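# Shelf sponge onto bench behind cartons

## Task

Take the yellow sponge off the low shelf and set it on the bench top so the whole sponge sits in the gap between the bench's row of cartons and the wall. Every carton must stay exactly where it was, neither moved nor rotated. The robot must not topple or finish leaning. The sponge must stay in place on its own, not held there by the robot.

## Robot and tools

Robot: TidyBot++, a wheeled base (0.54 m long, 0.50 m wide, 0.38 m tall) on four driven casters, carrying one seven-joint arm with a two-finger gripper. The shoulder sits 0.12 m ahead of the base centre and 0.68 m above the floor. Cameras: base_camera (fixed on the base, 644x364) and wrist_camera (fisheye on the hand, 644x476, looking where the hand points).

Frames: the base frame has its origin on the floor below the base centre, x forward, y left, z up. hand_pose is reported in it: the point halfway between the finger pads, its z axis running out along the fingers and its y axis along the closing line. Odometry is the base frame as it was when the scene began. Heading runs from -3.142 to 3.142, positive to the left. base_odometry counts wheel turns only, so slipping shows up as travel and drift builds over many moves.

execute_actions: argument actions is a list with zero or one action. An empty list only reports state and images. An action holds base, joints, or both, plus optional speeds; its motions start together. base takes exactly one key, and it is an offset from where the base last reported itself: translate_m (metres, forward positive, -2 to 2), strafe_m (metres, left positive, -2 to 2) or rotate_rad (radians, counter-clockwise seen from above positive, -6.3 to 6.3). joints holds absolute targets by name, in radians: joint_1_rad (any angle; turns the whole arm about vertical, positive is clockwise from above, opposite to rotate_rad), joint_2_rad shoulder (-2.249 to 2.249), joint_3_rad (any angle), joint_4_rad elbow (-2.579 to 2.579), joint_5_rad (any angle), joint_6_rad wrist (-2.099 to 2.099), joint_7_rad (any angle; hand pointing down, positive is counter-clockwise from above, at 1.57 the fingers open toward the robot's left and right), and gripper_pos from 0 (open, about 85 mm gap) to 1 (closed; gap about 85 x (1 - gripper_pos) mm). Any-angle joints go the short way, so for larger turns send steps below half a turn. speeds caps top speed for this action only: translate_m and strafe_m 0.05 to 0.5 m/s, rotate_rad 0.1 to 1.57 rad/s (top values are defaults). A base move needing over 8.667 s, or any action over 15 s, is refused; so is any unknown key or out-of-range number, and then nothing moves. cameras picks which images return: base_camera, wrist_camera or all; omitted or null means all, [] means none.

Arm geometry: upper arm 0.42 m, forearm 0.31 m, hand 0.31 m to the hand point. With joint_1_rad 0, joint_3_rad 3.14, joint_5_rad 0 (near the start) the arm stays in the vertical plane of the base x axis; tilts from vertical (forward positive) are joint_2, joint_2 - joint_4, and joint_2 - joint_4 - joint_6. Reach ahead of the shoulder is the sum of length times sine of each tilt; height above it is the sum of length times cosine. A downward-pointing hand reaches at most about 0.94 m above the floor, only near the base. The arm starts folded, hand down, sticking out up to 0.08 m ahead of the base.

wait: seconds, 0 to 10; commands nothing, returns state and images. zoom_image: camera plus region [x0, y0, x1, y1] in pixels of that camera's latest image, at most 504 by 504. read_manual: only licence texts. finished_scene: scene number (1 or 2); ends the scene for good and says whether the task succeeded, so call it only when the sponge rests unheld in place and the arm has let go.

Result lines: base_status and joint_status tell how each motion ended. done means reached (for the base, only that wheels turned, possibly with slip). off_target means it stopped short and may still push. contact_stop or time_out means the target was dropped and the part holds where it is. joint command not followed with a cause line means a self-collision check withheld arm targets, which may be retried on later actions until valid targets are sent. on_its_own lists uncommanded motion. motor_effort gives percent of max per motor, peak in brackets, with noise. gripper done at 1 means nothing grasped; off_target means fingers stopped on an object. ARM HIT means the arm struck the base or itself. MOTOR HOT warns from 60 °C; OVER-TEMPERATURE FAULT at 75 °C makes the arm sag and shows limit_stop_at_motor_heat, after which resend targets. A torque fault freezes arm and gripper for 10 s and skips the rest of the call while the base keeps going. A stop in one call cancels later calls in the same reply.

Practical points: friction leaves joints slightly off and hand_pose can be 1 to 2 cm wrong; correct by sending last command plus (wanted minus read), and trust the cameras. A held load makes the arm sag; never command a joint to its current reading while holding. Omitted joints keep pushing toward old targets. The robot holds its last command while you think. Avoid: driving while the arm is snagged on something high (tipping), shoving or pulling sideways with a raised hand, pressing a blocked base or joint (keeps pushing hard), nudging or turning the cartons, dropping or flinging the sponge, and hard hits. Something may occasionally jostle loose objects, so check the sponge before finishing.

Each tool is called after "Request:" as a command line: name --argument value for each argument, lists and objects as JSON in quotes; but a table of rows of numbers goes row by row, as --pt "numbers of a row", without its own name.

## Session

Request:
execute_actions --actions '[]'

Scene clock: 0.00 s.
base_odometry: x=+0.000 y=+0.000 heading=+0.000 (m, m, rad; odometry frame)
base_tilt: forward=-0.1 right=+0.7 (deg)
base_status: not commanded
joint_positions: joint_1_rad=+0.002 joint_2_rad=-0.373 joint_3_rad=+3.119 joint_4_rad=-2.512 joint_5_rad=+0.056 joint_6_rad=-0.814 joint_7_rad=+1.608 gripper_pos=+0.000
joint_status: not commanded
motor_effort: joint_1_rad=+0 joint_2_rad=-1 joint_3_rad=+0 joint_4_rad=+13 joint_5_rad=+1 joint_6_rad=+2 joint_7_rad=+0 (%)
hand_pose: x=+0.2890 y=-0.0086 z=+0.5989 quat_wxyz=(+0.027, +0.994, +0.045, +0.094) (m; base frame)
pictures: base_camera, wrist_camera
Images, in order (width x height): base_camera 644x364, wrist_camera 644x476.

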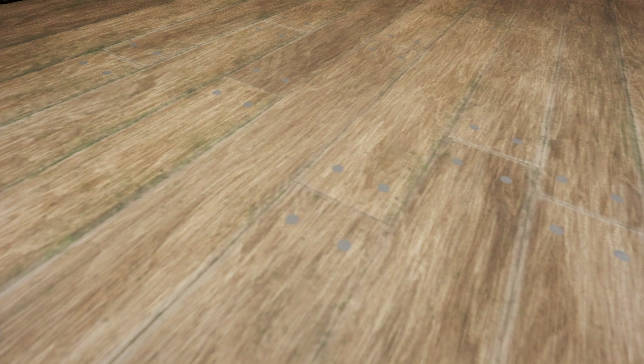

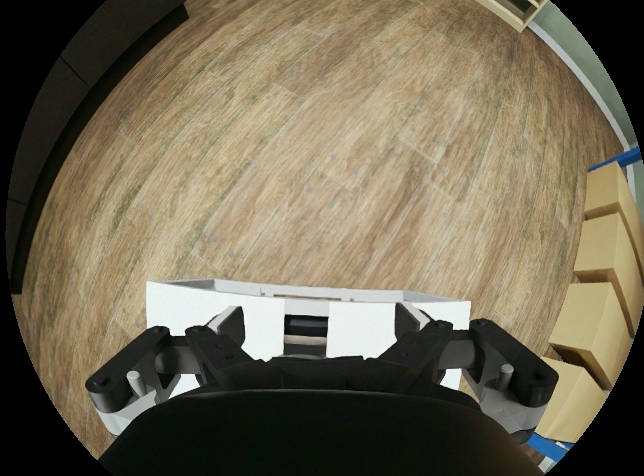

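Request:
execute_actions --actions '[{"joints":{"joint_6_rad":0.4,"joint_1_rad":0.6}}]' --cameras '["wrist_camera"]'

Request:
execute_actions --actions '[{"joints":{"joint_1_rad":1.9}}]' --cameras '["wrist_camera"]'

Request:
execute_actions --actions '[{"joints":{"joint_1_rad":-0.9}}]' --cameras '["wrist_camera"]'

Scene clock: 8.40 s.
base_odometry: x=+0.000 y=+0.000 heading=+0.000 (m, m, rad; odometry frame)
base_tilt: forward=-0.1 right=+0.7 (deg)
base_status: not commanded
joint_positions: joint_1_rad=+0.582 joint_2_rad=-0.373 joint_3_rad=+3.119 joint_4_rad=-2.512 joint_5_rad=+0.056 joint_6_rad=+0.367 joint_7_rad=+1.608 gripper_pos=+0.000
joint_status: all done
motor_effort: joint_1_rad=+0(0) joint_2_rad=-5(5) joint_3_rad=+0(0) joint_4_rad=+17(18) joint_5_rad=+1(1) joint_6_rad=+8(9) joint_7_rad=+0(0) (%)
hand_pose: x=+0.4763 y=-0.2138 z=+0.8419 quat_wxyz=(+0.197, +0.755, -0.172, +0.601) (m; base frame)
pictures: wrist_camera
Images, in order (width x height): wrist_camera 644x476.

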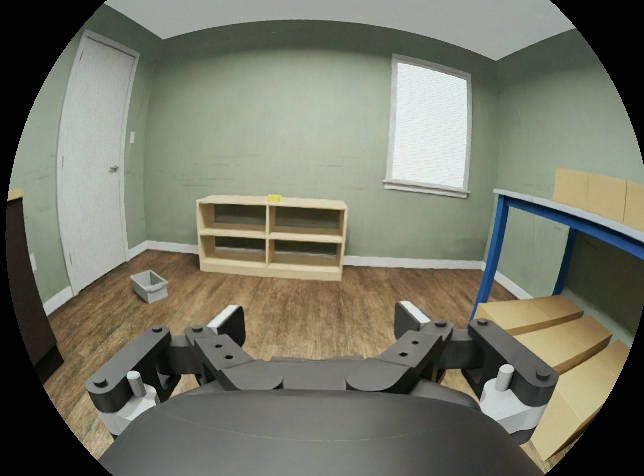

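Scene clock: 10.97 s.
base_odometry: x=+0.000 y=+0.000 heading=+0.000 (m, m, rad; odometry frame)
base_tilt: forward=-0.1 right=+0.7 (deg)
base_status: not commanded
joint_positions: joint_1_rad=+1.882 joint_2_rad=-0.373 joint_3_rad=+3.119 joint_4_rad=-2.512 joint_5_rad=+0.056 joint_6_rad=+0.367 joint_7_rad=+1.608 gripper_pos=+0.000
joint_status: all done
motor_effort: joint_1_rad=+0(1) joint_2_rad=-5(5) joint_3_rad=+0(1) joint_4_rad=+17(18) joint_5_rad=+1(1) joint_6_rad=+8(8) joint_7_rad=+0(0) (%)
hand_pose: x=+0.0087 y=-0.4015 z=+0.8419 quat_wxyz=(+0.521, +0.497, -0.594, +0.359) (m; base frame)
pictures: wrist_camera
Images, in order (width x height): wrist_camera 644x476.

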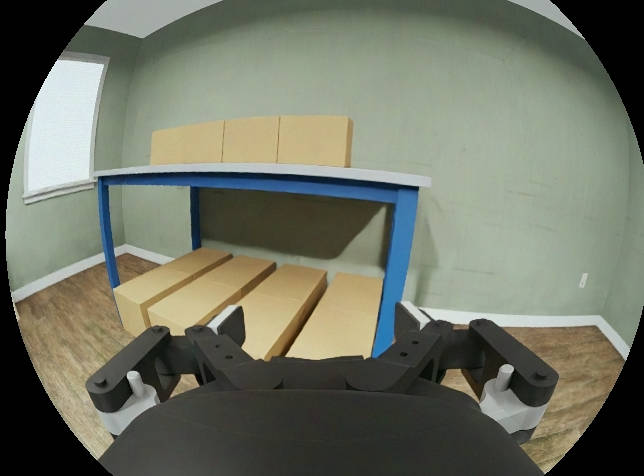

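Scene clock: 14.67 s.
base_odometry: x=+0.000 y=+0.000 heading=+0.000 (m, m, rad; odometry frame)
base_tilt: forward=-0.1 right=+0.7 (deg)
base_status: not commanded
joint_positions: joint_1_rad=-0.882 joint_2_rad=-0.373 joint_3_rad=+3.119 joint_4_rad=-2.512 joint_5_rad=+0.056 joint_6_rad=+0.367 joint_7_rad=+1.608 gripper_pos=+0.000
joint_status: all done
motor_effort: joint_1_rad=+0(1) joint_2_rad=-5(5) joint_3_rad=+0(1) joint_4_rad=+17(17) joint_5_rad=+1(1) joint_6_rad=+8(8) joint_7_rad=+0(0) (%)
hand_pose: x=+0.3697 y=+0.3324 z=+0.8419 quat_wxyz=(-0.254, +0.677, +0.377, +0.579) (m; base frame)
pictures: wrist_camera
Images, in order (width x height): wrist_camera 644x476.

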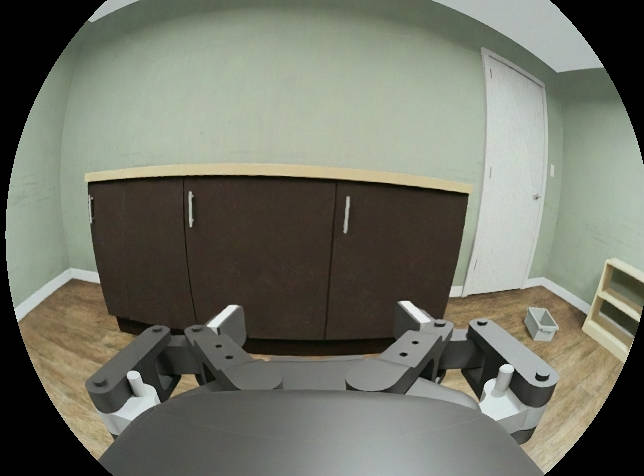

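Request:
execute_actions --actions '[{"base":{"rotate_rad":-0.5},"joints":{"joint_1_rad":0.0,"joint_6_rad":0.3}}]'

Request:
execute_actions --actions '[{"base":{"translate_m":1.3}}]'

Scene clock: 29.97 s.
base_odometry: x=+0.000 y=+0.000 heading=-0.499 (m, m, rad; odometry frame)
base_tilt: forward=-0.1 right=+0.7 (deg)
base_status: done
joint_positions: joint_1_rad=-0.018 joint_2_rad=-0.373 joint_3_rad=+3.119 joint_4_rad=-2.512 joint_5_rad=+0.056 joint_6_rad=+0.339 joint_7_rad=+1.608 gripper_pos=+0.000
joint_status: all done
motor_effort: joint_1_rad=+0(1) joint_2_rad=-5(6) joint_3_rad=+0(2) joint_4_rad=+18(18) joint_5_rad=+1(0) joint_6_rad=+8(7) joint_7_rad=+0(0) (%)
hand_pose: x=+0.5328 y=+0.0248 z=+0.8335 quat_wxyz=(+0.011, +0.781, +0.059, +0.621) (m; base frame)
pictures: base_camera, wrist_camera
Images, in order (width x height): base_camera 644x364, wrist_camera 644x476.

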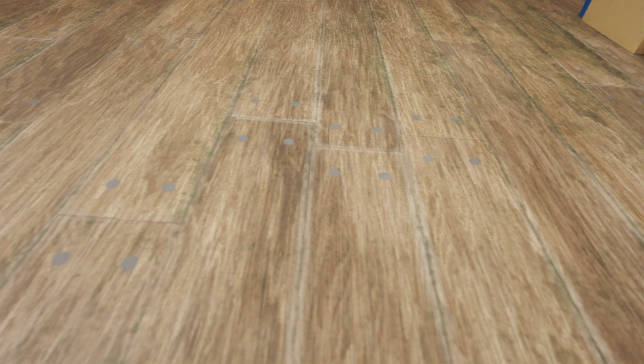

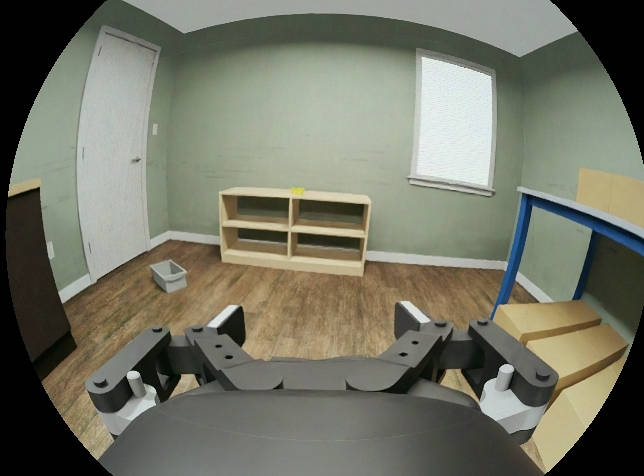

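Scene clock: 33.93 s.
base_odometry: x=+1.140 y=-0.624 heading=-0.500 (m, m, rad; odometry frame)
base_tilt: forward=-0.1 right=+0.7 (deg)
base_status: done
joint_positions: joint_1_rad=-0.018 joint_2_rad=-0.373 joint_3_rad=+3.119 joint_4_rad=-2.512 joint_5_rad=+0.056 joint_6_rad=+0.337 joint_7_rad=+1.608 gripper_pos=+0.000
joint_status: not commanded
motor_effort: joint_1_rad=+0(1) joint_2_rad=-5(7) joint_3_rad=+0(1) joint_4_rad=+17(18) joint_5_rad=+1(1) joint_6_rad=+8(8) joint_7_rad=+0(0) (%)
hand_pose: x=+0.5326 y=+0.0246 z=+0.8330 quat_wxyz=(+0.012, +0.782, +0.059, +0.621) (m; base frame)
pictures: base_camera, wrist_camera
Images, in order (width x height): base_camera 644x364, wrist_camera 644x476.

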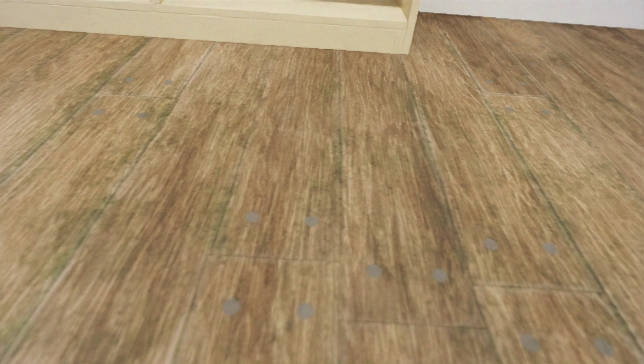

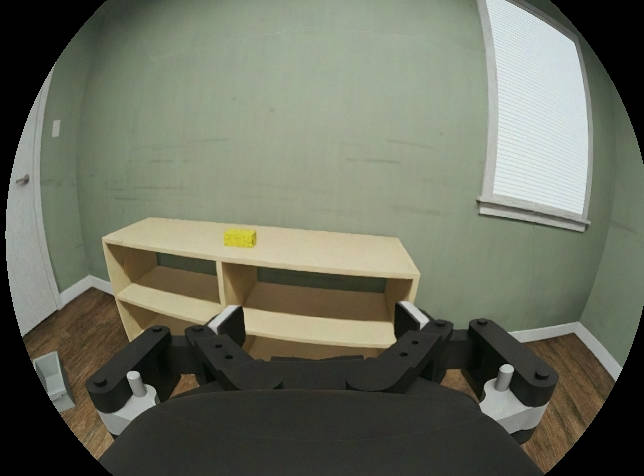

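Request:
execute_actions --actions '[{"base":{"strafe_m":0.27},"joints":{"joint_1_rad":0.0,"joint_2_rad":0.18,"joint_3_rad":3.14,"joint_4_rad":-1.208,"joint_5_rad":0,"joint_6_rad":-1.75,"joint_7_rad":1.57}}]' --cameras '[]'

Request:
execute_actions --actions '[{"base":{"translate_m":0.52}}]'

Scene clock: 87.20 s.
base_odometry: x=+1.270 y=-0.387 heading=-0.501 (m, m, rad; odometry frame)
base_tilt: forward=-0.1 right=+0.7 (deg)
base_status: done
joint_positions: joint_1_rad=-0.017 joint_2_rad=+0.163 joint_3_rad=+3.121 joint_4_rad=-1.230 joint_5_rad=+0.027 joint_6_rad=-1.714 joint_7_rad=+1.606 gripper_pos=+0.000
joint_status: all done
motor_effort: joint_1_rad=+0(1) joint_2_rad=-21(22) joint_3_rad=+0(2) joint_4_rad=+14(18) joint_5_rad=+1(1) joint_6_rad=+1(9) joint_7_rad=+0(1) (%)
hand_pose: x=+0.5071 y=+0.0071 z=+0.8414 quat_wxyz=(+0.012, +0.999, +0.034, +0.017) (m; base frame)
pictures: none
No camera images: the call's "cameras" was empty. Leave "cameras" out to get every camera's image.

Scene clock: 89.60 s.
base_odometry: x=+1.726 y=-0.637 heading=-0.500 (m, m, rad; odometry frame)
base_tilt: forward=-0.1 right=+0.7 (deg)
base_status: done
joint_positions: joint_1_rad=-0.017 joint_2_rad=+0.179 joint_3_rad=+3.122 joint_4_rad=-1.229 joint_5_rad=+0.026 joint_6_rad=-1.716 joint_7_rad=+1.606 gripper_pos=+0.000
joint_status: not commanded
motor_effort: joint_1_rad=+0(1) joint_2_rad=-22(25) joint_3_rad=-1(1) joint_4_rad=+15(16) joint_5_rad=+1(1) joint_6_rad=+1(1) joint_7_rad=+0(0) (%)
hand_pose: x=+0.5096 y=+0.0072 z=+0.8358 quat_wxyz=(+0.011, +0.999, +0.034, +0.009) (m; base frame)
pictures: base_camera, wrist_camera
Images, in order (width x height): base_camera 644x364, wrist_camera 644x476.

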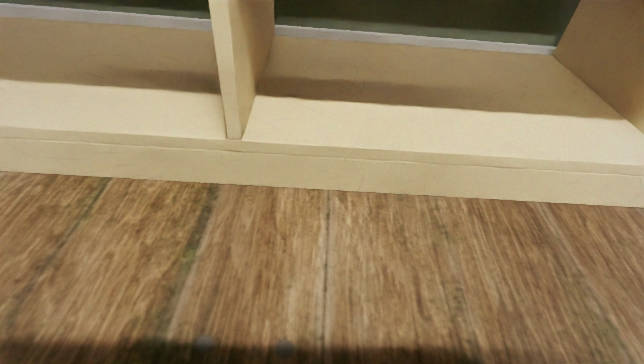

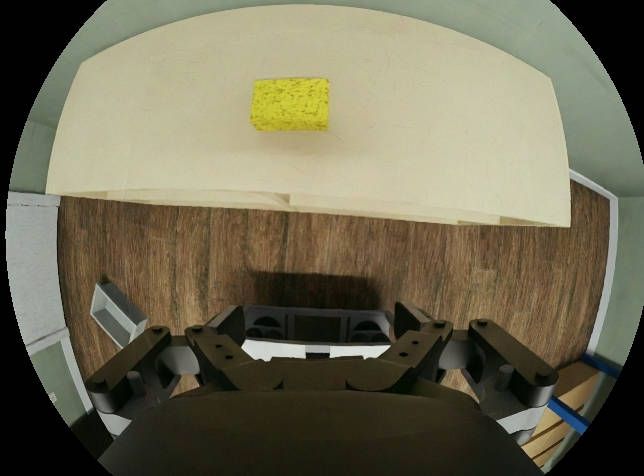

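Request:
execute_actions --actions '[{"base":{"translate_m":0.15}}]'

Scene clock: 111.97 s.
base_odometry: x=+1.858 y=-0.709 heading=-0.500 (m, m, rad; odometry frame)
base_tilt: forward=-0.1 right=+0.7 (deg)
base_status: done
joint_positions: joint_1_rad=-0.017 joint_2_rad=+0.185 joint_3_rad=+3.122 joint_4_rad=-1.228 joint_5_rad=+0.025 joint_6_rad=-1.716 joint_7_rad=+1.606 gripper_pos=+0.000
joint_status: not commanded
motor_effort: joint_1_rad=+0(1) joint_2_rad=-22(25) joint_3_rad=+0(1) joint_4_rad=+15(15) joint_5_rad=+1(1) joint_6_rad=+1(1) joint_7_rad=+0(0) (%)
hand_pose: x=+0.5104 y=+0.0072 z=+0.8338 quat_wxyz=(+0.011, +0.999, +0.034, +0.007) (m; base frame)
pictures: base_camera, wrist_camera
Images, in order (width x height): base_camera 644x364, wrist_camera 644x476.

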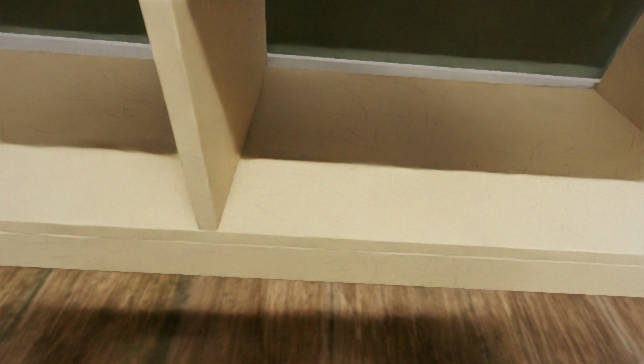

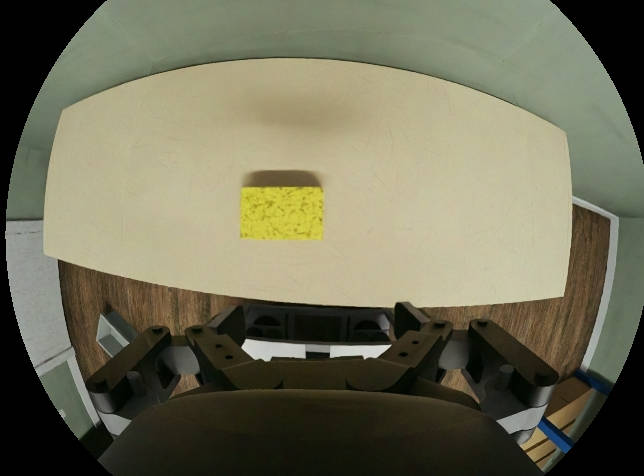

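Request:
execute_actions --actions '[{"base":{"strafe_m":0.05},"joints":{"joint_1_rad":0.015,"joint_2_rad":0.417,"joint_3_rad":3.16,"joint_4_rad":-1.12,"joint_5_rad":-0.025,"joint_6_rad":-1.61,"joint_7_rad":-0.03}}]'

Scene clock: 128.47 s.
base_odometry: x=+1.882 y=-0.665 heading=-0.500 (m, m, rad; odometry frame)
base_tilt: forward=-0.1 right=+0.7 (deg)
base_status: done
joint_positions: joint_1_rad=-0.006 joint_2_rad=+0.409 joint_3_rad=+3.141 joint_4_rad=-1.144 joint_5_rad=+0.002 joint_6_rad=-1.646 joint_7_rad=-0.019 gripper_pos=+0.000
joint_status: all done
motor_effort: joint_1_rad=+0(2) joint_2_rad=-30(31) joint_3_rad=+0(3) joint_4_rad=+15(15) joint_5_rad=+1(2) joint_6_rad=+0(1) joint_7_rad=+0(1) (%)
hand_pose: x=+0.5827 y=+0.0037 z=+0.7626 quat_wxyz=(+0.021, +0.702, -0.711, -0.020) (m; base frame)
pictures: base_camera, wrist_camera
Images, in order (width x height): base_camera 644x364, wrist_camera 644x476.

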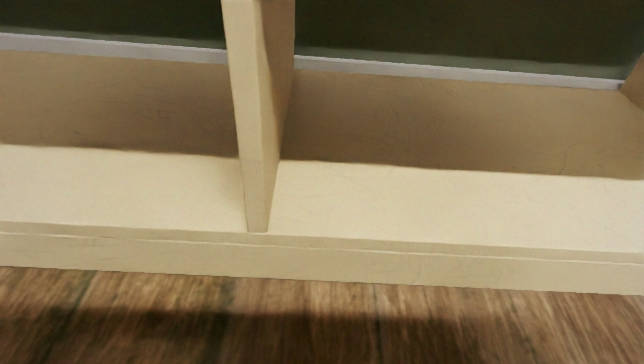

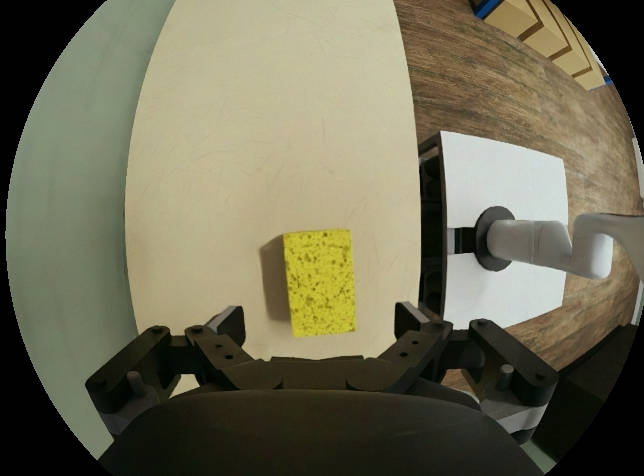

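Request:
execute_actions --actions '[{"joints":{"joint_2_rad":0.41,"joint_4_rad":-1.515,"joint_6_rad":-1.205}}]'

Scene clock: 142.07 s.
base_odometry: x=+1.882 y=-0.665 heading=-0.500 (m, m, rad; odometry frame)
base_tilt: forward=+0.0 right=+0.7 (deg)
base_status: not commanded
joint_positions: joint_1_rad=-0.006 joint_2_rad=+0.409 joint_3_rad=+3.141 joint_4_rad=-1.494 joint_5_rad=+0.002 joint_6_rad=-1.243 joint_7_rad=-0.019 gripper_pos=+0.000
joint_status: all done
motor_effort: joint_1_rad=+0(0) joint_2_rad=-29(32) joint_3_rad=-1(0) joint_4_rad=+14(16) joint_5_rad=+1(1) joint_6_rad=+0(2) joint_7_rad=+0(0) (%)
hand_pose: x=+0.5823 y=+0.0037 z=+0.6539 quat_wxyz=(+0.002, +0.703, -0.711, -0.001) (m; base frame)
pictures: base_camera, wrist_camera
Images, in order (width x height): base_camera 644x364, wrist_camera 644x476.

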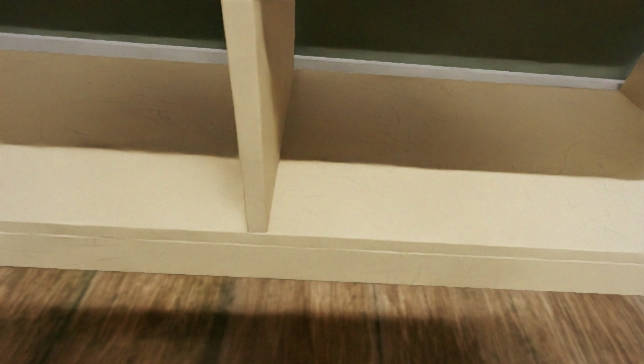

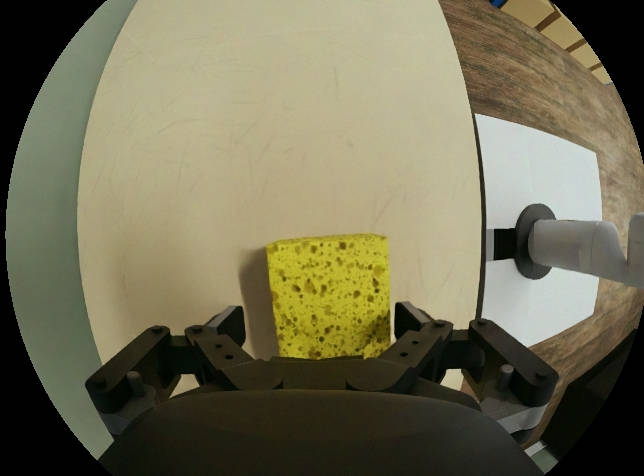

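Request:
execute_actions --actions '[{"joints":{"gripper_pos":1.0}}]' --cameras '["wrist_camera"]'

Request:
execute_actions --actions '[{"joints":{"joint_2_rad":0.37,"joint_7_rad":1.605}}]' --cameras '["wrist_camera"]'

Scene clock: 147.27 s.
base_odometry: x=+1.882 y=-0.665 heading=-0.500 (m, m, rad; odometry frame)
base_tilt: forward=-0.1 right=+0.6 (deg)
base_status: not commanded
joint_positions: joint_1_rad=-0.006 joint_2_rad=+0.401 joint_3_rad=+3.141 joint_4_rad=-1.498 joint_5_rad=+0.002 joint_6_rad=-1.242 joint_7_rad=-0.019 gripper_pos=+0.453
joint_status: gripper_pos off_target (ended at +0.453, target +1.000)
motor_effort: joint_1_rad=+0(0) joint_2_rad=-29(29) joint_3_rad=-1(1) joint_4_rad=+14(15) joint_5_rad=+1(1) joint_6_rad=+0(2) joint_7_rad=+0(0) (%)
hand_pose: x=+0.5811 y=+0.0037 z=+0.6568 quat_wxyz=(+0.000, +0.703, -0.711, +0.001) (m; base frame)
pictures: wrist_camera
Images, in order (width x height): wrist_camera 644x476.

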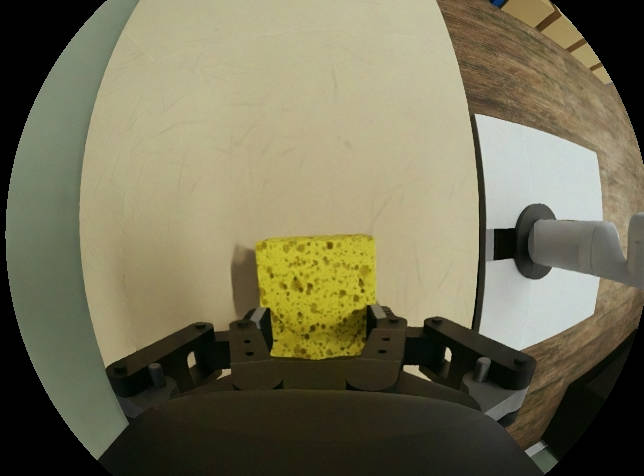

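Scene clock: 149.10 s.
base_odometry: x=+1.882 y=-0.665 heading=-0.500 (m, m, rad; odometry frame)
base_tilt: forward=-0.1 right=+0.7 (deg)
base_status: not commanded
joint_positions: joint_1_rad=-0.006 joint_2_rad=+0.388 joint_3_rad=+3.141 joint_4_rad=-1.499 joint_5_rad=+0.001 joint_6_rad=-1.242 joint_7_rad=+1.595 gripper_pos=+0.453
joint_status: all done
motor_effort: joint_1_rad=-1(1) joint_2_rad=-28(29) joint_3_rad=+0(1) joint_4_rad=+14(15) joint_5_rad=+1(1) joint_6_rad=+1(1) joint_7_rad=+0(1) (%)
hand_pose: x=+0.5810 y=+0.0039 z=+0.6624 quat_wxyz=(+0.000, +1.000, +0.015, +0.007) (m; base frame)
pictures: wrist_camera
Images, in order (width x height): wrist_camera 644x476.

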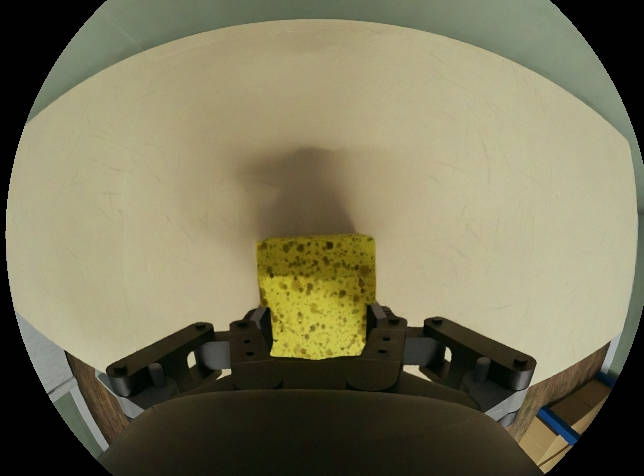

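Request:
execute_actions --actions '[{"joints":{"joint_2_rad":0.405,"gripper_pos":0}}]' --cameras '[]'

Request:
execute_actions --actions '[{"joints":{"joint_2_rad":0.08}}]' --cameras '["wrist_camera"]'

Request:
execute_actions --actions '[{"joints":{"joint_2_rad":0.04,"joint_4_rad":-2.4,"joint_6_rad":0.3}}]' --cameras '["wrist_camera"]'

Scene clock: 178.13 s.
base_odometry: x=+1.882 y=-0.665 heading=-0.500 (m, m, rad; odometry frame)
base_tilt: forward=-0.1 right=+0.7 (deg)
base_status: not commanded
joint_positions: joint_1_rad=-0.006 joint_2_rad=+0.398 joint_3_rad=+3.141 joint_4_rad=-1.499 joint_5_rad=+0.001 joint_6_rad=-1.242 joint_7_rad=+1.595 gripper_pos=+0.000
joint_status: all done
motor_effort: joint_1_rad=+0(0) joint_2_rad=-29(29) joint_3_rad=+0(0) joint_4_rad=+14(14) joint_5_rad=+1(1) joint_6_rad=+0(0) joint_7_rad=+0(0) (%)
hand_pose: x=+0.5808 y=+0.0039 z=+0.6574 quat_wxyz=(+0.000, +1.000, +0.015, +0.001) (m; base frame)
pictures: none
No camera images: the call's "cameras" was empty. Leave "cameras" out to get every camera's image.

Scene clock: 179.57 s.
base_odometry: x=+1.882 y=-0.665 heading=-0.500 (m, m, rad; odometry frame)
base_tilt: forward=-0.1 right=+0.7 (deg)
base_status: not commanded
joint_positions: joint_1_rad=-0.006 joint_2_rad=+0.078 joint_3_rad=+3.141 joint_4_rad=-1.499 joint_5_rad=+0.001 joint_6_rad=-1.242 joint_7_rad=+1.595 gripper_pos=+0.000
joint_status: all done
motor_effort: joint_1_rad=+0(0) joint_2_rad=-19(31) joint_3_rad=+0(1) joint_4_rad=+17(17) joint_5_rad=+1(1) joint_6_rad=+3(3) joint_7_rad=+0(0) (%)
hand_pose: x=+0.5650 y=+0.0038 z=+0.8040 quat_wxyz=(+0.002, +0.987, +0.015, +0.161) (m; base frame)
pictures: wrist_camera
Images, in order (width x height): wrist_camera 644x476.

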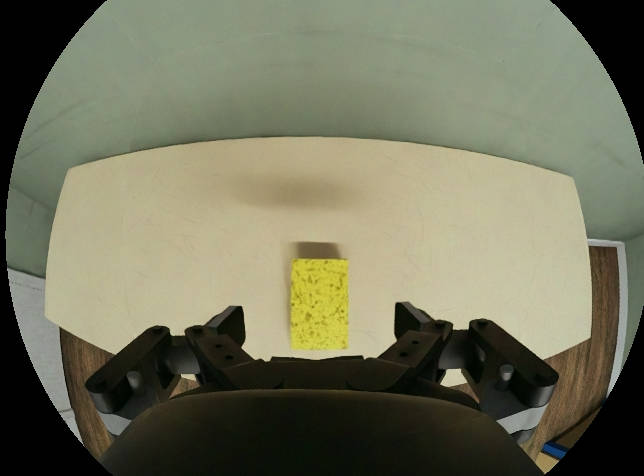

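Scene clock: 181.80 s.
base_odometry: x=+1.882 y=-0.665 heading=-0.500 (m, m, rad; odometry frame)
base_tilt: forward=-0.1 right=+0.7 (deg)
base_status: not commanded
joint_positions: joint_1_rad=-0.006 joint_2_rad=+0.057 joint_3_rad=+3.141 joint_4_rad=-2.378 joint_5_rad=+0.001 joint_6_rad=+0.263 joint_7_rad=+1.595 gripper_pos=+0.000
joint_status: all done
motor_effort: joint_1_rad=+0(0) joint_2_rad=-16(21) joint_3_rad=+0(0) joint_4_rad=+13(17) joint_5_rad=+1(1) joint_6_rad=+7(7) joint_7_rad=+0(0) (%)
hand_pose: x=+0.6039 y=+0.0044 z=+0.6867 quat_wxyz=(+0.004, +0.885, +0.014, +0.466) (m; base frame)
pictures: wrist_camera
Images, in order (width x height): wrist_camera 644x476.

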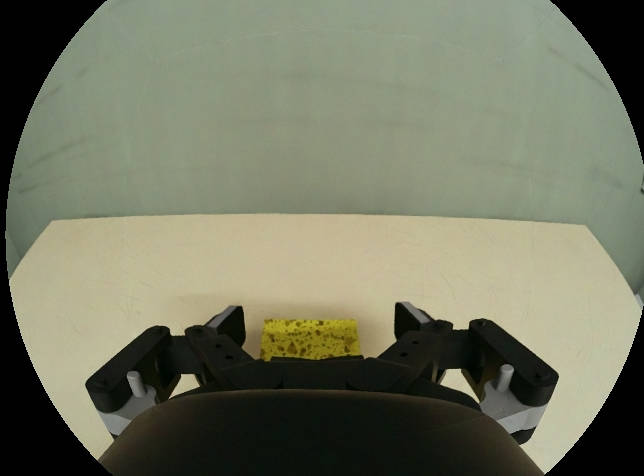

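Request:
execute_actions --actions '[{"joints":{"joint_2_rad":0.085,"joint_4_rad":-2.528,"joint_6_rad":0.443}}]' --cameras '["wrist_camera"]'

Scene clock: 185.77 s.
base_odometry: x=+1.882 y=-0.665 heading=-0.500 (m, m, rad; odometry frame)
base_tilt: forward=-0.1 right=+0.7 (deg)
base_status: not commanded
joint_positions: joint_1_rad=-0.006 joint_2_rad=+0.073 joint_3_rad=+3.141 joint_4_rad=-2.511 joint_5_rad=+0.001 joint_6_rad=+0.404 joint_7_rad=+1.595 gripper_pos=+0.000
joint_status: all done
motor_effort: joint_1_rad=+0(0) joint_2_rad=-15(15) joint_3_rad=+0(0) joint_4_rad=+12(13) joint_5_rad=+1(1) joint_6_rad=+7(7) joint_7_rad=+0(0) (%)
hand_pose: x=+0.5711 y=+0.0042 z=+0.6566 quat_wxyz=(+0.004, +0.887, +0.014, +0.462) (m; base frame)
pictures: wrist_camera
Images, in order (width x height): wrist_camera 644x476.

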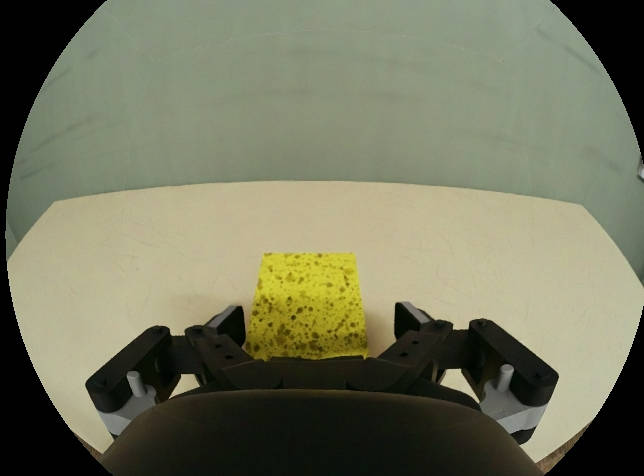

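Request:
execute_actions --actions '[{"joints":{"gripper_pos":1.0}}]' --cameras '["wrist_camera"]'

Request:
execute_actions --actions '[{"joints":{"joint_2_rad":-0.35}}]' --cameras '["wrist_camera"]'

Scene clock: 189.27 s.
base_odometry: x=+1.882 y=-0.665 heading=-0.500 (m, m, rad; odometry frame)
base_tilt: forward=-0.1 right=+0.7 (deg)
base_status: not commanded
joint_positions: joint_1_rad=-0.006 joint_2_rad=+0.073 joint_3_rad=+3.141 joint_4_rad=-2.511 joint_5_rad=+0.001 joint_6_rad=+0.410 joint_7_rad=+1.595 gripper_pos=+0.426
joint_status: gripper_pos off_target (ended at +0.426, target +1.000)
motor_effort: joint_1_rad=+0(0) joint_2_rad=-14(15) joint_3_rad=+0(0) joint_4_rad=+11(12) joint_5_rad=+1(1) joint_6_rad=+6(7) joint_7_rad=+0(0) (%)
hand_pose: x=+0.5722 y=+0.0042 z=+0.6579 quat_wxyz=(+0.004, +0.885, +0.014, +0.465) (m; base frame)
pictures: wrist_camera
Images, in order (width x height): wrist_camera 644x476.

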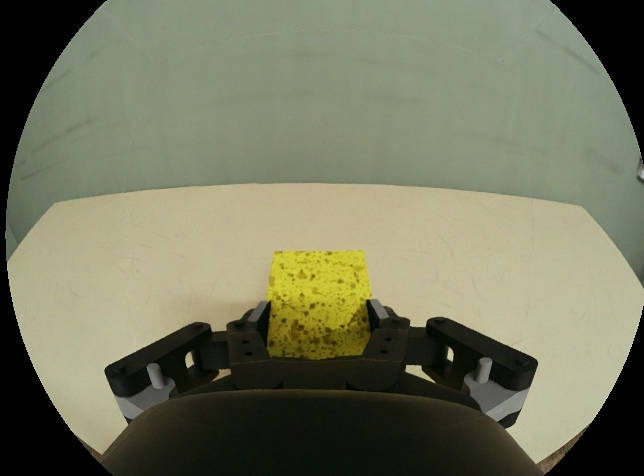

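Scene clock: 190.87 s.
base_odometry: x=+1.882 y=-0.665 heading=-0.500 (m, m, rad; odometry frame)
base_tilt: forward=-0.1 right=+0.7 (deg)
base_status: not commanded
joint_positions: joint_1_rad=-0.006 joint_2_rad=-0.340 joint_3_rad=+3.141 joint_4_rad=-2.511 joint_5_rad=+0.001 joint_6_rad=+0.410 joint_7_rad=+1.595 gripper_pos=+0.426
joint_status: all done
motor_effort: joint_1_rad=+0(0) joint_2_rad=-6(16) joint_3_rad=+0(0) joint_4_rad=+17(17) joint_5_rad=+1(1) joint_6_rad=+8(8) joint_7_rad=+0(0) (%)
hand_pose: x=+0.5437 y=+0.0041 z=+0.8419 quat_wxyz=(+0.006, +0.771, +0.012, +0.637) (m; base frame)
pictures: wrist_camera
Images, in order (width x height): wrist_camera 644x476.

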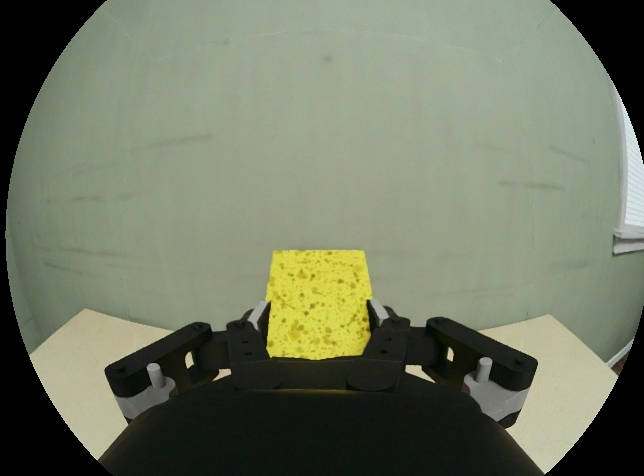

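Request:
execute_actions --actions '[{"base":{"translate_m":-2.0},"joints":{"joint_1_rad":1.2}}]'

Scene clock: 201.60 s.
base_odometry: x=+0.128 y=+0.295 heading=-0.500 (m, m, rad; odometry frame)
base_tilt: forward=-0.1 right=+0.7 (deg)
base_status: done
joint_positions: joint_1_rad=+1.182 joint_2_rad=-0.340 joint_3_rad=+3.147 joint_4_rad=-2.511 joint_5_rad=+0.000 joint_6_rad=+0.410 joint_7_rad=+1.595 gripper_pos=+0.426
joint_status: all done
motor_effort: joint_1_rad=+0(0) joint_2_rad=-6(9) joint_3_rad=+0(1) joint_4_rad=+17(18) joint_5_rad=+1(1) joint_6_rad=+8(8) joint_7_rad=+0(1) (%)
hand_pose: x=+0.2787 y=-0.3936 z=+0.8419 quat_wxyz=(+0.362, +0.644, -0.424, +0.524) (m; base frame)
pictures: base_camera, wrist_camera
Images, in order (width x height): base_camera 644x364, wrist_camera 644x476.

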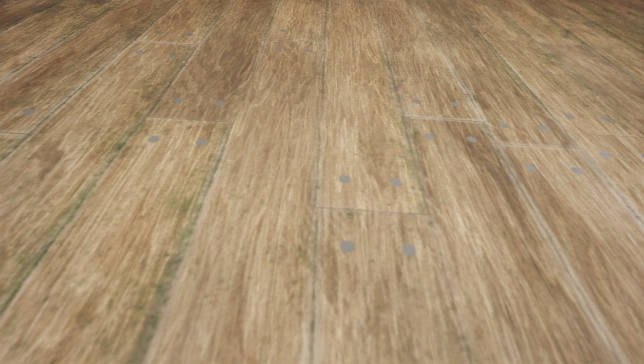

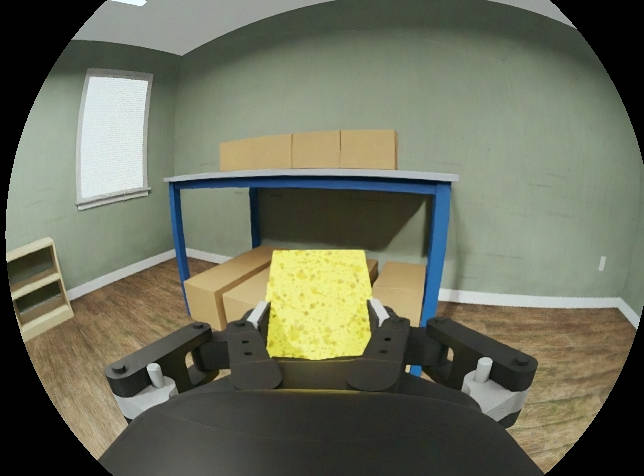

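Request:
execute_actions --actions '[{"base":{"translate_m":-0.7},"joints":{"joint_1_rad":0.0,"joint_2_rad":0.0,"joint_4_rad":-1.28,"joint_6_rad":-0.8}}]' --cameras '[]'

Request:
execute_actions --actions '[{"base":{"strafe_m":-1.7}}]'

Scene clock: 223.50 s.
base_odometry: x=-0.486 y=+0.631 heading=-0.501 (m, m, rad; odometry frame)
base_tilt: forward=-0.1 right=+0.7 (deg)
base_status: done
joint_positions: joint_1_rad=+0.016 joint_2_rad=-0.013 joint_3_rad=+3.150 joint_4_rad=-1.302 joint_5_rad=+0.000 joint_6_rad=-0.764 joint_7_rad=+1.595 gripper_pos=+0.426
joint_status: all done
motor_effort: joint_1_rad=+0(1) joint_2_rad=-20(19) joint_3_rad=+0(1) joint_4_rad=+18(21) joint_5_rad=+1(0) joint_6_rad=+8(9) joint_7_rad=+0(0) (%)
hand_pose: x=+0.6912 y=-0.0125 z=+1.0455 quat_wxyz=(+0.013, +0.856, +0.000, +0.517) (m; base frame)
pictures: none
No camera images: the call's "cameras" was empty. Leave "cameras" out to get every camera's image.

Scene clock: 228.30 s.
base_odometry: x=-1.303 y=-0.860 heading=-0.501 (m, m, rad; odometry frame)
base_tilt: forward=-0.1 right=+0.7 (deg)
base_status: done
joint_positions: joint_1_rad=+0.013 joint_2_rad=-0.013 joint_3_rad=+3.152 joint_4_rad=-1.302 joint_5_rad=-0.002 joint_6_rad=-0.765 joint_7_rad=+1.595 gripper_pos=+0.426
joint_status: not commanded
motor_effort: joint_1_rad=+0(2) joint_2_rad=-20(20) joint_3_rad=+0(3) joint_4_rad=+19(19) joint_5_rad=+1(0) joint_6_rad=+7(8) joint_7_rad=+0(0) (%)
hand_pose: x=+0.6912 y=-0.0117 z=+1.0453 quat_wxyz=(+0.012, +0.856, +0.000, +0.517) (m; base frame)
pictures: base_camera, wrist_camera
Images, in order (width x height): base_camera 644x364, wrist_camera 644x476.

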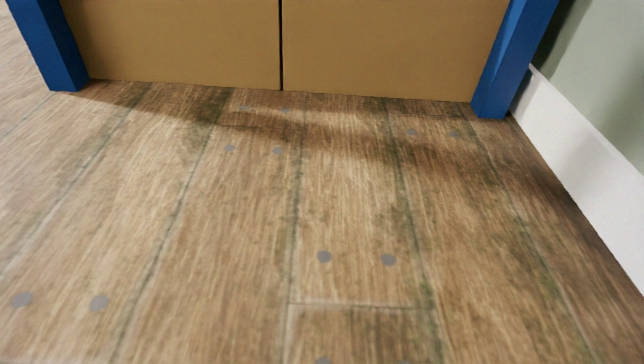

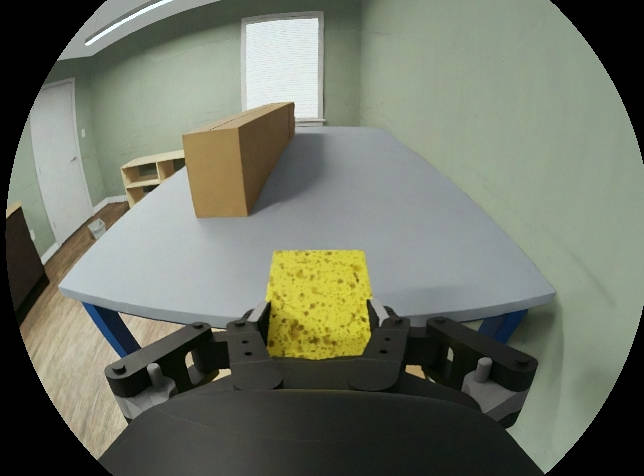

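Request:
execute_actions --actions '[{"joints":{"joint_1_rad":0.1,"joint_2_rad":0.47,"joint_4_rad":-0.55,"joint_6_rad":-1.17}}]'

Scene clock: 262.43 s.
base_odometry: x=-1.303 y=-0.860 heading=-0.501 (m, m, rad; odometry frame)
base_tilt: forward=-0.1 right=+0.7 (deg)
base_status: not commanded
joint_positions: joint_1_rad=+0.079 joint_2_rad=+0.462 joint_3_rad=+3.152 joint_4_rad=-0.576 joint_5_rad=-0.002 joint_6_rad=-1.132 joint_7_rad=+1.595 gripper_pos=+0.426
joint_status: all done
motor_effort: joint_1_rad=+0(0) joint_2_rad=-34(34) joint_3_rad=-1(1) joint_4_rad=+17(20) joint_5_rad=+1(1) joint_6_rad=+7(8) joint_7_rad=+0(0) (%)
hand_pose: x=+0.8321 y=-0.0601 z=+1.0422 quat_wxyz=(+0.028, +0.884, -0.027, +0.466) (m; base frame)
pictures: base_camera, wrist_camera
Images, in order (width x height): base_camera 644x364, wrist_camera 644x476.

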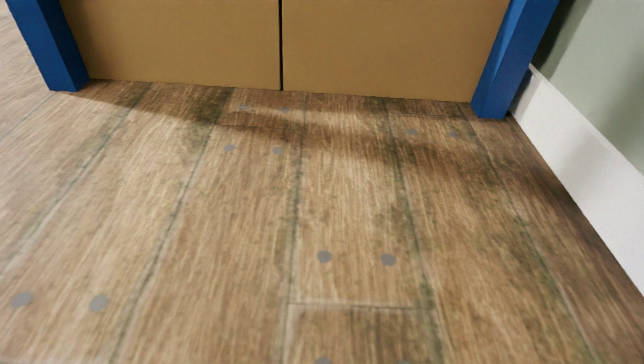

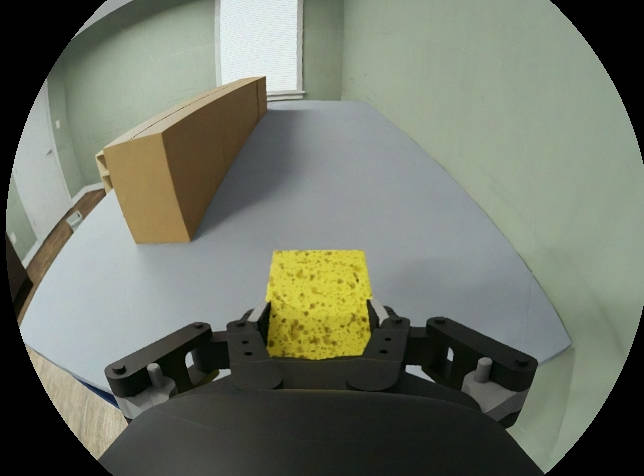

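Request:
execute_actions --actions '[{"base":{"translate_m":0.40},"speeds":{"translate_m":0.25}}]'

Scene clock: 270.37 s.
base_odometry: x=-0.952 y=-1.052 heading=-0.501 (m, m, rad; odometry frame)
base_tilt: forward=+0.0 right=+0.7 (deg)
base_status: done
joint_positions: joint_1_rad=+0.081 joint_2_rad=+0.470 joint_3_rad=+3.152 joint_4_rad=-0.573 joint_5_rad=-0.002 joint_6_rad=-1.135 joint_7_rad=+1.595 gripper_pos=+0.426
joint_status: not commanded
motor_effort: joint_1_rad=+0(1) joint_2_rad=-35(37) joint_3_rad=-1(1) joint_4_rad=+17(18) joint_5_rad=+1(0) joint_6_rad=+7(7) joint_7_rad=+0(0) (%)
hand_pose: x=+0.8342 y=-0.0612 z=+1.0378 quat_wxyz=(+0.028, +0.886, -0.028, +0.463) (m; base frame)
pictures: base_camera, wrist_camera
Images, in order (width x height): base_camera 644x364, wrist_camera 644x476.

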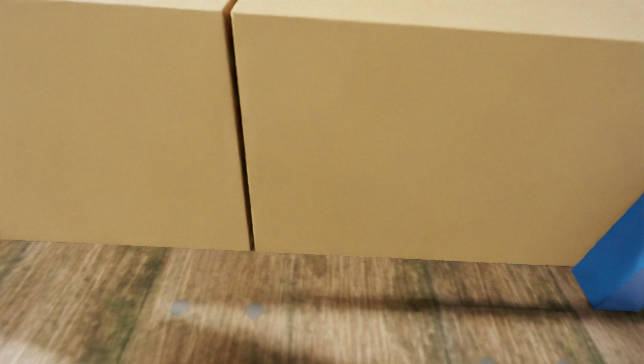

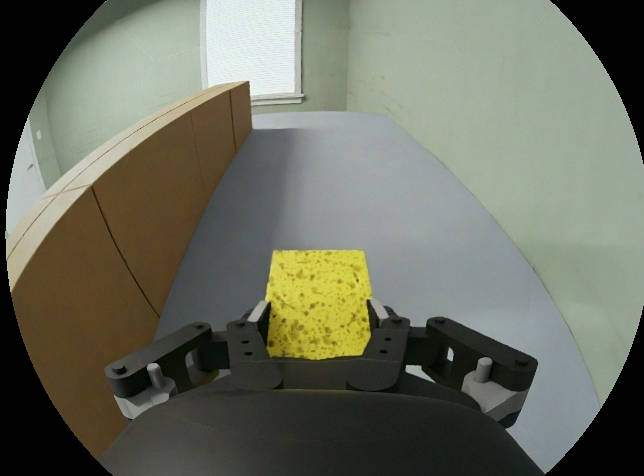

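Request:
execute_actions --actions '[{"base":{"translate_m":0.04},"joints":{"joint_2_rad":0.405,"joint_4_rad":-0.805,"joint_6_rad":-0.945}}]'

Scene clock: 282.67 s.
base_odometry: x=-0.917 y=-1.072 heading=-0.501 (m, m, rad; odometry frame)
base_tilt: forward=+0.0 right=+0.7 (deg)
base_status: done
joint_positions: joint_1_rad=+0.082 joint_2_rad=+0.421 joint_3_rad=+3.152 joint_4_rad=-0.787 joint_5_rad=-0.002 joint_6_rad=-0.984 joint_7_rad=+1.595 gripper_pos=+0.426
joint_status: all done
motor_effort: joint_1_rad=+0(2) joint_2_rad=-34(37) joint_3_rad=-1(1) joint_4_rad=+18(19) joint_5_rad=+1(0) joint_6_rad=+7(7) joint_7_rad=+0(0) (%)
hand_pose: x=+0.8353 y=-0.0624 z=+0.9965 quat_wxyz=(+0.028, +0.889, -0.029, +0.457) (m; base frame)
pictures: base_camera, wrist_camera
Images, in order (width x height): base_camera 644x364, wrist_camera 644x476.

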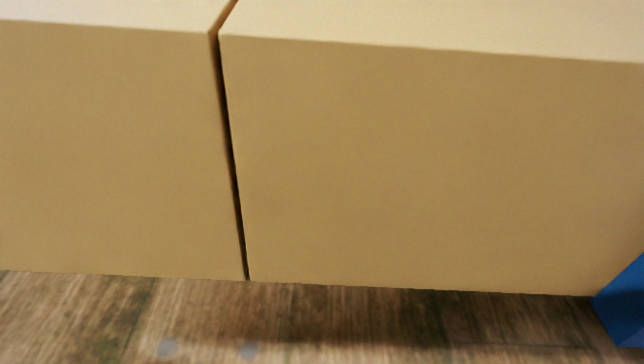

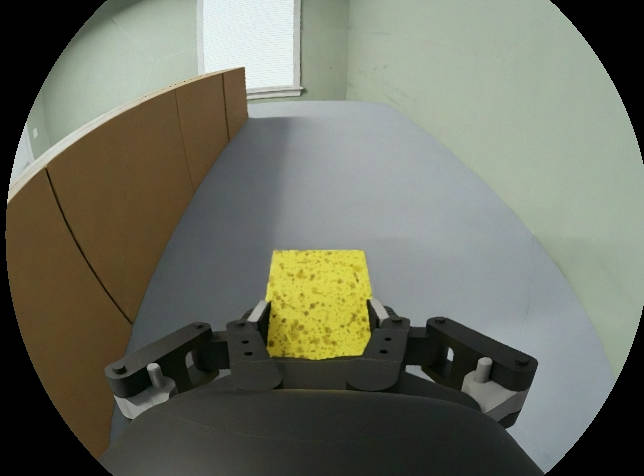

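Request:
execute_actions --actions '[{"joints":{"joint_4_rad":-0.84}}]' --cameras '["wrist_camera"]'

Scene clock: 285.43 s.
base_odometry: x=-0.917 y=-1.072 heading=-0.501 (m, m, rad; odometry frame)
base_tilt: forward=+0.0 right=+0.7 (deg)
base_status: not commanded
joint_positions: joint_1_rad=+0.082 joint_2_rad=+0.417 joint_3_rad=+3.152 joint_4_rad=-0.822 joint_5_rad=-0.002 joint_6_rad=-0.983 joint_7_rad=+1.595 gripper_pos=+0.426
joint_status: all done
motor_effort: joint_1_rad=+0(0) joint_2_rad=-33(37) joint_3_rad=-1(0) joint_4_rad=+18(19) joint_5_rad=+1(1) joint_6_rad=+7(7) joint_7_rad=+0(0) (%)
hand_pose: x=+0.8317 y=-0.0622 z=+0.9800 quat_wxyz=(+0.027, +0.896, -0.029, +0.443) (m; base frame)
pictures: wrist_camera
Images, in order (width x height): wrist_camera 644x476.

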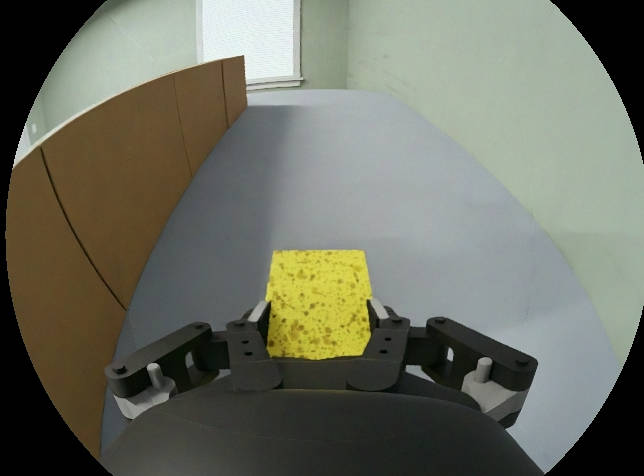

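Request:
execute_actions --actions '[{"joints":{"joint_4_rad":-0.875}}]' --cameras '["wrist_camera"]'

Scene clock: 288.47 s.
base_odometry: x=-0.917 y=-1.072 heading=-0.501 (m, m, rad; odometry frame)
base_tilt: forward=+0.0 right=+0.7 (deg)
base_status: not commanded
joint_positions: joint_1_rad=+0.082 joint_2_rad=+0.413 joint_3_rad=+3.152 joint_4_rad=-0.854 joint_5_rad=-0.002 joint_6_rad=-0.978 joint_7_rad=+1.595 gripper_pos=+0.427
joint_status: all done
motor_effort: joint_1_rad=+0(0) joint_2_rad=-33(34) joint_3_rad=-1(0) joint_4_rad=+18(18) joint_5_rad=+1(1) joint_6_rad=+6(7) joint_7_rad=+0(0) (%)
hand_pose: x=+0.8286 y=-0.0620 z=+0.9664 quat_wxyz=(+0.026, +0.901, -0.029, +0.432) (m; base frame)
pictures: wrist_camera
Images, in order (width x height): wrist_camera 644x476.

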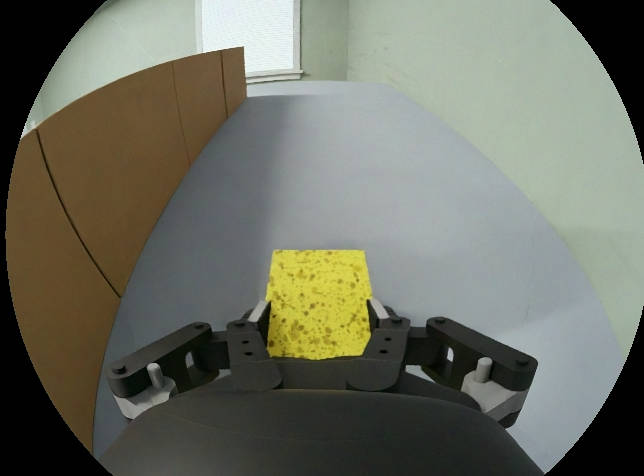

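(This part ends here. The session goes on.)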